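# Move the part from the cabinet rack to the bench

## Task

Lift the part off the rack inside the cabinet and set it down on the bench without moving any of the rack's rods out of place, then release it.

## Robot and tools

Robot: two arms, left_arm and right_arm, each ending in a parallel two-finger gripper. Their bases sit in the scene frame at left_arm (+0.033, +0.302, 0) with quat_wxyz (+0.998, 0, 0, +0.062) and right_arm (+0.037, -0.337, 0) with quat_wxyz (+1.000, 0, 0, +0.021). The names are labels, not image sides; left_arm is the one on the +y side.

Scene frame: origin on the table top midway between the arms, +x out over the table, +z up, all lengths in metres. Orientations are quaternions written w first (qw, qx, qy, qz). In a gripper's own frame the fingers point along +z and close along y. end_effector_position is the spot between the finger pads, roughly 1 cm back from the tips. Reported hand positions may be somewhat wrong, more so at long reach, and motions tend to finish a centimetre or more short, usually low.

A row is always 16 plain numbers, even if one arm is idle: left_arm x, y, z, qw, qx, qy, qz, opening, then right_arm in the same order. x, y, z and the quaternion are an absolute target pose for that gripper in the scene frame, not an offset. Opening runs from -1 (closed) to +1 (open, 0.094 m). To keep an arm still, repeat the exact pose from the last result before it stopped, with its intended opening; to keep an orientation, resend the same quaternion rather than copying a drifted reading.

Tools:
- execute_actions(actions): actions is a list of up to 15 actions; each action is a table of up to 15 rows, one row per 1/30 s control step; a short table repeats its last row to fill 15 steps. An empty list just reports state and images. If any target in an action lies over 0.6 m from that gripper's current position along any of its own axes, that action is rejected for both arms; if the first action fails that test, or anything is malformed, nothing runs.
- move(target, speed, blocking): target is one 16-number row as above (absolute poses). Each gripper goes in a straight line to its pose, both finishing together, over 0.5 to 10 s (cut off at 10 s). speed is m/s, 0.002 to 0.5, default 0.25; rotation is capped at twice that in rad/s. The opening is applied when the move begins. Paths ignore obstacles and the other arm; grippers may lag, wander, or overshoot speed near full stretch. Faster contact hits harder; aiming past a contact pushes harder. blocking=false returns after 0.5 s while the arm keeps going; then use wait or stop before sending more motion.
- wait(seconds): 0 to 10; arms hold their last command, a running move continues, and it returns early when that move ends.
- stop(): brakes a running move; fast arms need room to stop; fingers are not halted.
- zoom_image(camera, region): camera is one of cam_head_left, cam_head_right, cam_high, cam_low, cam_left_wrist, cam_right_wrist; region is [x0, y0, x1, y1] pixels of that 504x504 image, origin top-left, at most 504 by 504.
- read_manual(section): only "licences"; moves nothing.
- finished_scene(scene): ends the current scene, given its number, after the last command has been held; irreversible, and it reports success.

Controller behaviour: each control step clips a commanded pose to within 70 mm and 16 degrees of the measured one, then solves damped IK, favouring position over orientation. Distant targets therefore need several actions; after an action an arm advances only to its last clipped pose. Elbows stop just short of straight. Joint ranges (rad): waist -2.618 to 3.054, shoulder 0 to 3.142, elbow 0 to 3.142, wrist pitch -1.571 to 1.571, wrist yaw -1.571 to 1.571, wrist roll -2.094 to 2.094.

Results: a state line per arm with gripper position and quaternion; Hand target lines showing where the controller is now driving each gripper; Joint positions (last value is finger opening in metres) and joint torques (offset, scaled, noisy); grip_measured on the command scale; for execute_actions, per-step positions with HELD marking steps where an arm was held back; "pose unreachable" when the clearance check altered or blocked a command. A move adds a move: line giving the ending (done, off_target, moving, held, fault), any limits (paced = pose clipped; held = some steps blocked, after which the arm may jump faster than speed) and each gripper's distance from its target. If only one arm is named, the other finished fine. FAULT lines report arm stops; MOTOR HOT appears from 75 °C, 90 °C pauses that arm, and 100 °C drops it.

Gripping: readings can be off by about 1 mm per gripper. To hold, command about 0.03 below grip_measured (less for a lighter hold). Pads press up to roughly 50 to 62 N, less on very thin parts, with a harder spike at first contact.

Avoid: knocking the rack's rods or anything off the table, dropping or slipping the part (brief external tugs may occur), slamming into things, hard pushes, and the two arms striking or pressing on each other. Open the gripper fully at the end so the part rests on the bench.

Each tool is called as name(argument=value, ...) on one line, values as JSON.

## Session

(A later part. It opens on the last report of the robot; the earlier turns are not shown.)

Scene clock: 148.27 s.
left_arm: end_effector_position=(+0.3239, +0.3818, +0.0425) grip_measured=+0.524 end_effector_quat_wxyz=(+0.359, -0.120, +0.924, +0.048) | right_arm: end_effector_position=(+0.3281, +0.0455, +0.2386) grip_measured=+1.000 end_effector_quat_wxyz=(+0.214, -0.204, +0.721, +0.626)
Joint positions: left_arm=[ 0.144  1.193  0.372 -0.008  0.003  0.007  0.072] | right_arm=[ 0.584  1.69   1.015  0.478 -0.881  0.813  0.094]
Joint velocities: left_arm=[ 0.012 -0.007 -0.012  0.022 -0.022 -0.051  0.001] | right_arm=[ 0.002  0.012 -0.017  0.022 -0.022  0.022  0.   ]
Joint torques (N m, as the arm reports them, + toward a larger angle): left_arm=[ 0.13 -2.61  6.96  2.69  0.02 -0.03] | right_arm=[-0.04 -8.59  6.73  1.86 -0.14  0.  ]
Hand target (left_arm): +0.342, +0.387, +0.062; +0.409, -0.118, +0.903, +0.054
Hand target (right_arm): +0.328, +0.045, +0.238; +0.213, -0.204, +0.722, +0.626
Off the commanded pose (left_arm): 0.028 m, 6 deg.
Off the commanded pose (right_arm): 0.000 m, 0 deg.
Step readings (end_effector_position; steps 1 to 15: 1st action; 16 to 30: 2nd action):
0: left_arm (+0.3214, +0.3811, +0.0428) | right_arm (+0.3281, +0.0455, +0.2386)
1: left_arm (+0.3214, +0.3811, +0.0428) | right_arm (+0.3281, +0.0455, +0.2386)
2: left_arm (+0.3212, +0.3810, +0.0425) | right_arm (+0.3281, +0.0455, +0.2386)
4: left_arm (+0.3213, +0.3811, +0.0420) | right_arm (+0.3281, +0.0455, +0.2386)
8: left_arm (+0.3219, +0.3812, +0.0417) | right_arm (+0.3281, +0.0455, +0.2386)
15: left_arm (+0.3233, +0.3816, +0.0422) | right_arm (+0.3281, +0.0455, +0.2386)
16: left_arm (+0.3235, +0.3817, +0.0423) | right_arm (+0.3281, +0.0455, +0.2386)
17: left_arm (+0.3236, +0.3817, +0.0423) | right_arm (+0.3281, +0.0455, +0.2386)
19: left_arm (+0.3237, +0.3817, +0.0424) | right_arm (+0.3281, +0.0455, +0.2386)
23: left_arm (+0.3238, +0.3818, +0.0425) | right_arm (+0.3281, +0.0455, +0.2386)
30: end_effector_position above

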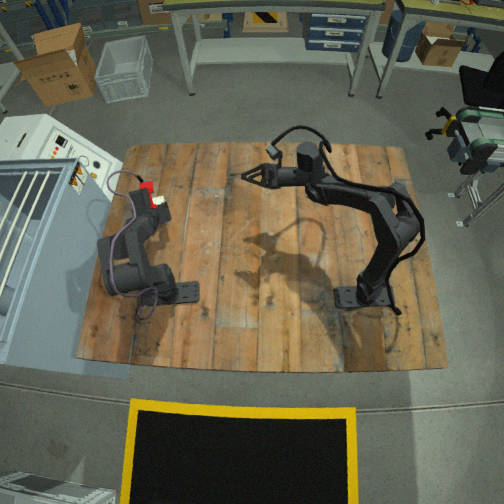

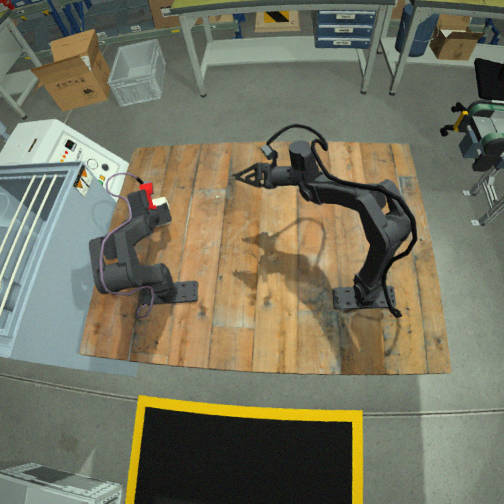

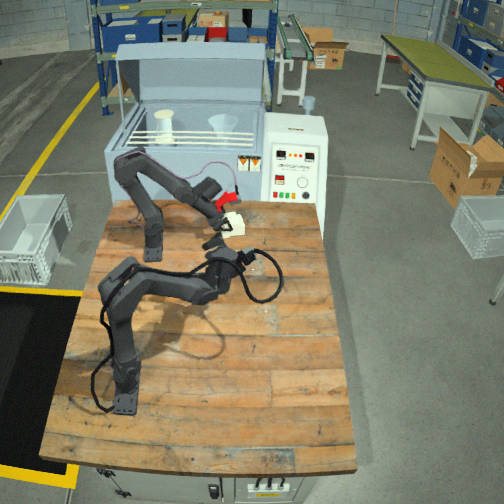

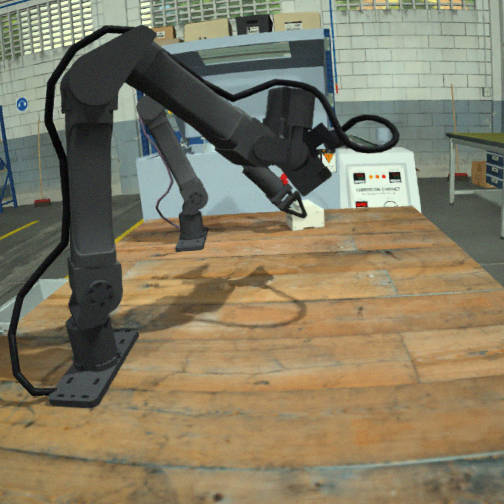

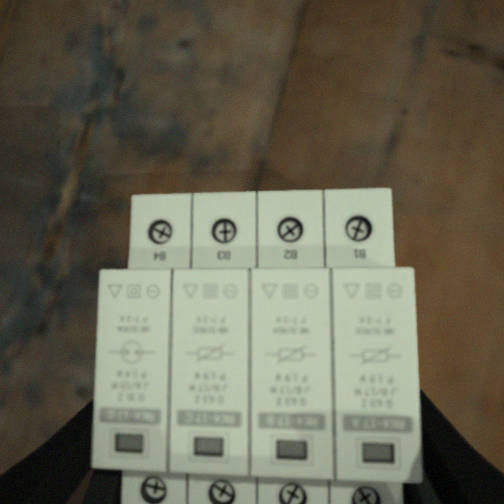

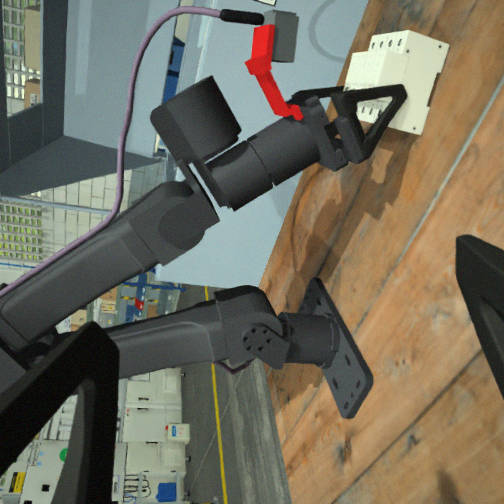

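In contact. Release and retreat.

execute_actions(actions=[[[0.342,0.387,0.062,-0.4111,0.1188,-0.9023,-0.0541,0.51, 0.3281,0.0454,0.2382,0.213,-0.204,0.722,0.626,1],[0.342,0.387,0.062,-0.4111,0.1188,-0.9023,-0.0541,0.52, 0.3281,0.0454,0.2382,0.213,-0.204,0.722,0.626,1],[0.342,0.387,0.062,-0.4111,0.1188,-0.9023,-0.0541,0.53, 0.3281,0.0454,0.2382,0.213,-0.204,0.722,0.626,1],[0.342,0.387,0.062,-0.4111,0.1188,-0.9023,-0.0541,0.55, 0.3281,0.0454,0.2382,0.213,-0.204,0.722,0.626,1],[0.342,0.387,0.062,-0.4111,0.1188,-0.9023,-0.0541,0.6, 0.3281,0.0454,0.2382,0.213,-0.204,0.722,0.626,1],[0.342,0.387,0.062,-0.4111,0.1188,-0.9023,-0.0541,0.7, 0.3281,0.0454,0.2382,0.213,-0.204,0.722,0.626,1],[0.342,0.387,0.062,-0.4111,0.1188,-0.9023,-0.0541,1, 0.3281,0.0454,0.2382,0.213,-0.204,0.722,0.626,1]]])

move(target=[0.32,0.381,0.15,-0.4111,0.1188,-0.9023,-0.0541,1, 0.3281,0.0454,0.2382,0.213,-0.204,0.722,0.626,1], speed=0.15)

zoom_image(camera="cam_high", region=[100, 80, 300, 250])

Scene clock: 157.33 s.
left_arm: end_effector_position=(+0.3350, +0.3848, +0.0537) grip_measured=+1.000 end_effector_quat_wxyz=(+0.389, -0.119, +0.912, +0.052) | right_arm: end_effector_position=(+0.3281, +0.0455, +0.2386) grip_measured=+1.000 end_effector_quat_wxyz=(+0.214, -0.204, +0.721, +0.626)
Joint positions: left_arm=[0.144 1.193 0.372 0.057 0.003 0.008 0.094] | right_arm=[ 0.584  1.69   1.015  0.478 -0.881  0.813  0.094]
Joint velocities: left_arm=[ 0.007 -0.007 -0.027  0.007 -0.037 -0.007  0.   ] | right_arm=[ 0.002 -0.012 -0.002  0.022 -0.007  0.051  0.   ]
Joint torques (N m, as the arm reports them, + toward a larger angle): left_arm=[ 0.08 -3.02  6.59  2.04  0.02 -0.01] | right_arm=[-0.05 -8.59  6.72  1.86 -0.14  0.  ]
Hand target (left_arm): +0.342, +0.387, +0.062; +0.410, -0.118, +0.903, +0.055
Hand target (right_arm): +0.328, +0.045, +0.238; +0.213, -0.204, +0.722, +0.626
Off the commanded pose (left_arm): 0.011 m, 3 deg.
Off the commanded pose (right_arm): 0.000 m, 0 deg.
Step readings (end_effector_position):
0: left_arm (+0.3239, +0.3818, +0.0425) | right_arm (+0.3281, +0.0455, +0.2386)
1: left_arm (+0.3239, +0.3818, +0.0425) | right_arm (+0.3281, +0.0455, +0.2386)
2: left_arm (+0.3239, +0.3818, +0.0425) | right_arm (+0.3281, +0.0455, +0.2386)
4: left_arm (+0.3239, +0.3818, +0.0425) | right_arm (+0.3281, +0.0455, +0.2386)
8: left_arm (+0.3294, +0.3833, +0.0479) | right_arm (+0.3281, +0.0455, +0.2386)
15: end_effector_position above

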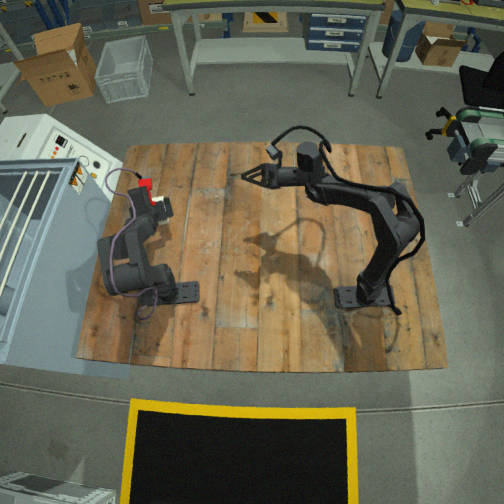

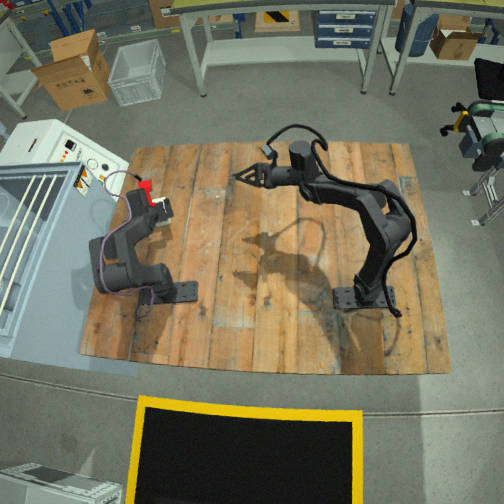

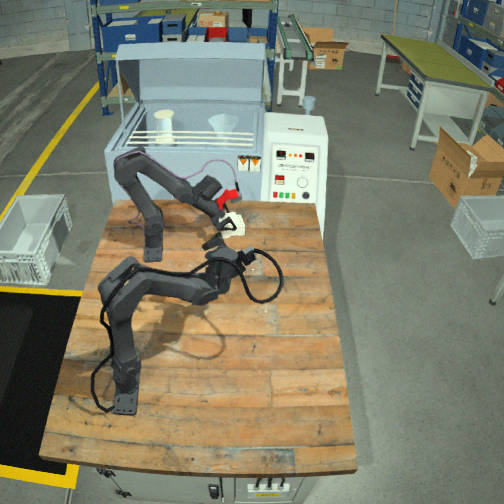

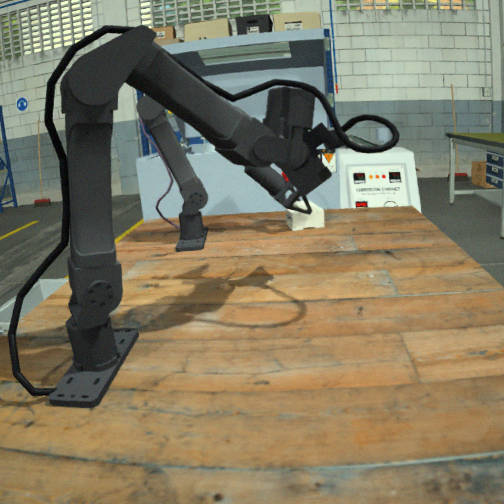

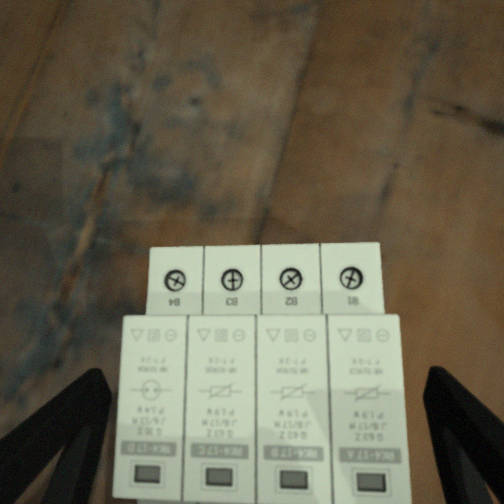

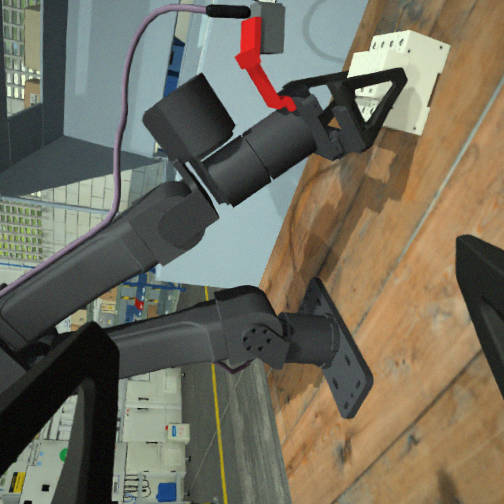

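Scene clock: 158.73 s.
left_arm: end_effector_position=(+0.3134, +0.3789, +0.1230) grip_measured=+1.000 end_effector_quat_wxyz=(+0.378, -0.119, +0.916, +0.051) | right_arm: end_effector_position=(+0.3281, +0.0455, +0.2386) grip_measured=+1.000 end_effector_quat_wxyz=(+0.214, -0.204, +0.721, +0.626)
Joint positions: left_arm=[ 0.144  0.944  0.571 -0.415  0.003  0.008  0.094] | right_arm=[ 0.584  1.69   1.015  0.478 -0.881  0.813  0.094]
Joint velocities: left_arm=[-0.007 -0.002  0.012 -0.022 -0.037 -0.007  0.   ] | right_arm=[-0.002  0.027  0.007 -0.037  0.051  0.007  0.   ]
Joint torques (N m, as the arm reports them, + toward a larger angle): left_arm=[ 0.28 -3.56 11.25  1.71  0.05  0.  ] | right_arm=[-0.04 -8.59  6.72  1.85 -0.14  0.  ]
Hand target (left_arm): +0.321, +0.381, +0.149; +0.411, -0.119, +0.902, +0.054
Hand target (right_arm): +0.328, +0.045, +0.238; +0.213, -0.204, +0.722, +0.626
Off the commanded pose (left_arm): 0.028 m, 4 deg.
Off the commanded pose (right_arm): 0.000 m, 0 deg.
move: off_target (left_arm)

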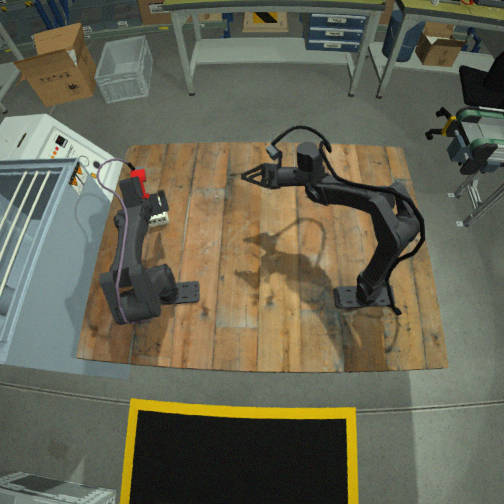

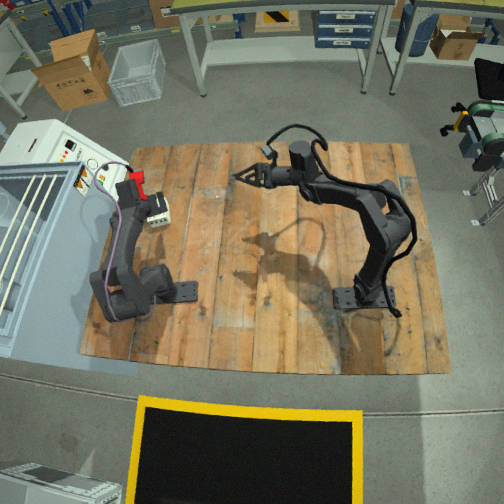

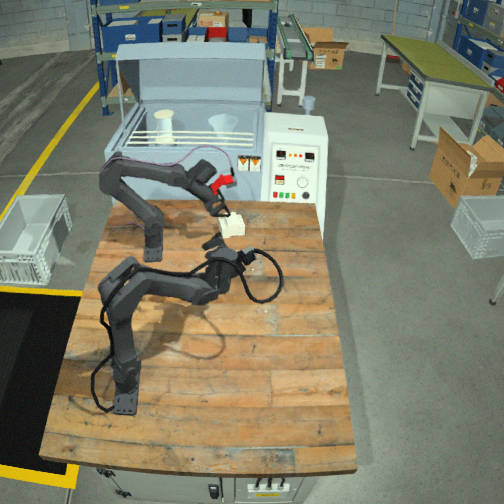

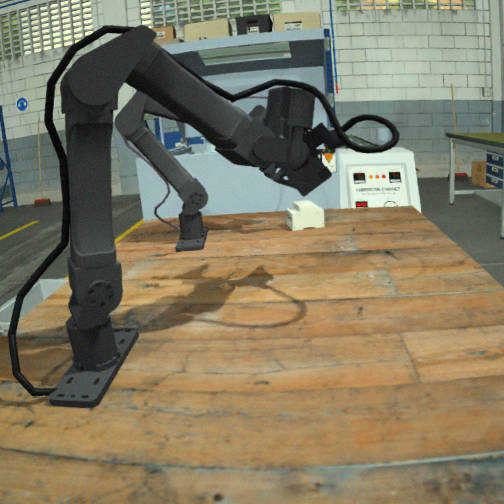

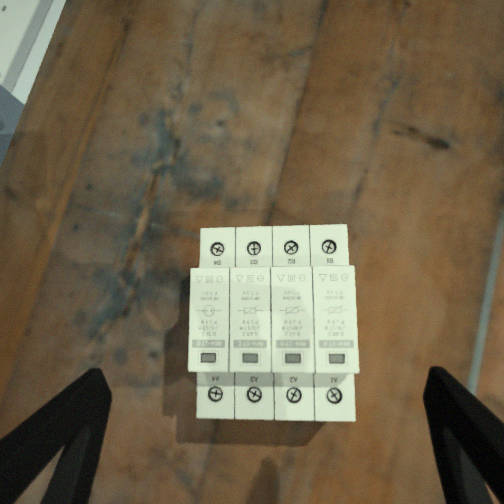

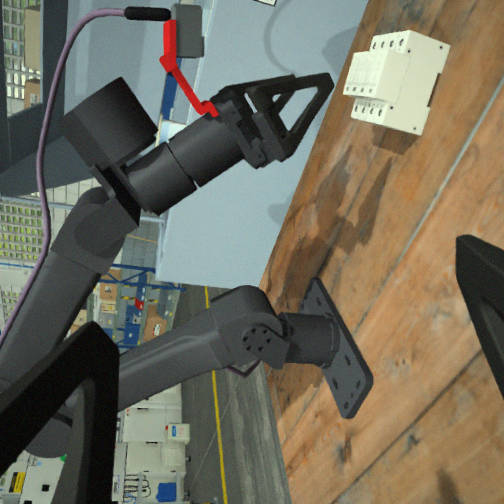

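Region (100, 80, 300, 250) of cam_high's 504x504 image, scaled by 2.520, with more detail than that image has; it fills the top 428 rows of this view, and the rest is white.

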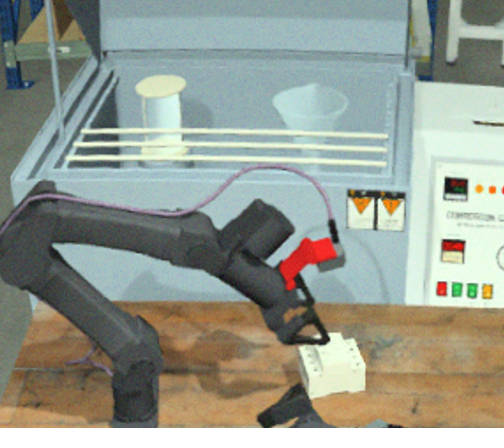

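finished_scene(scene=1)

The scene is finished: the task was done.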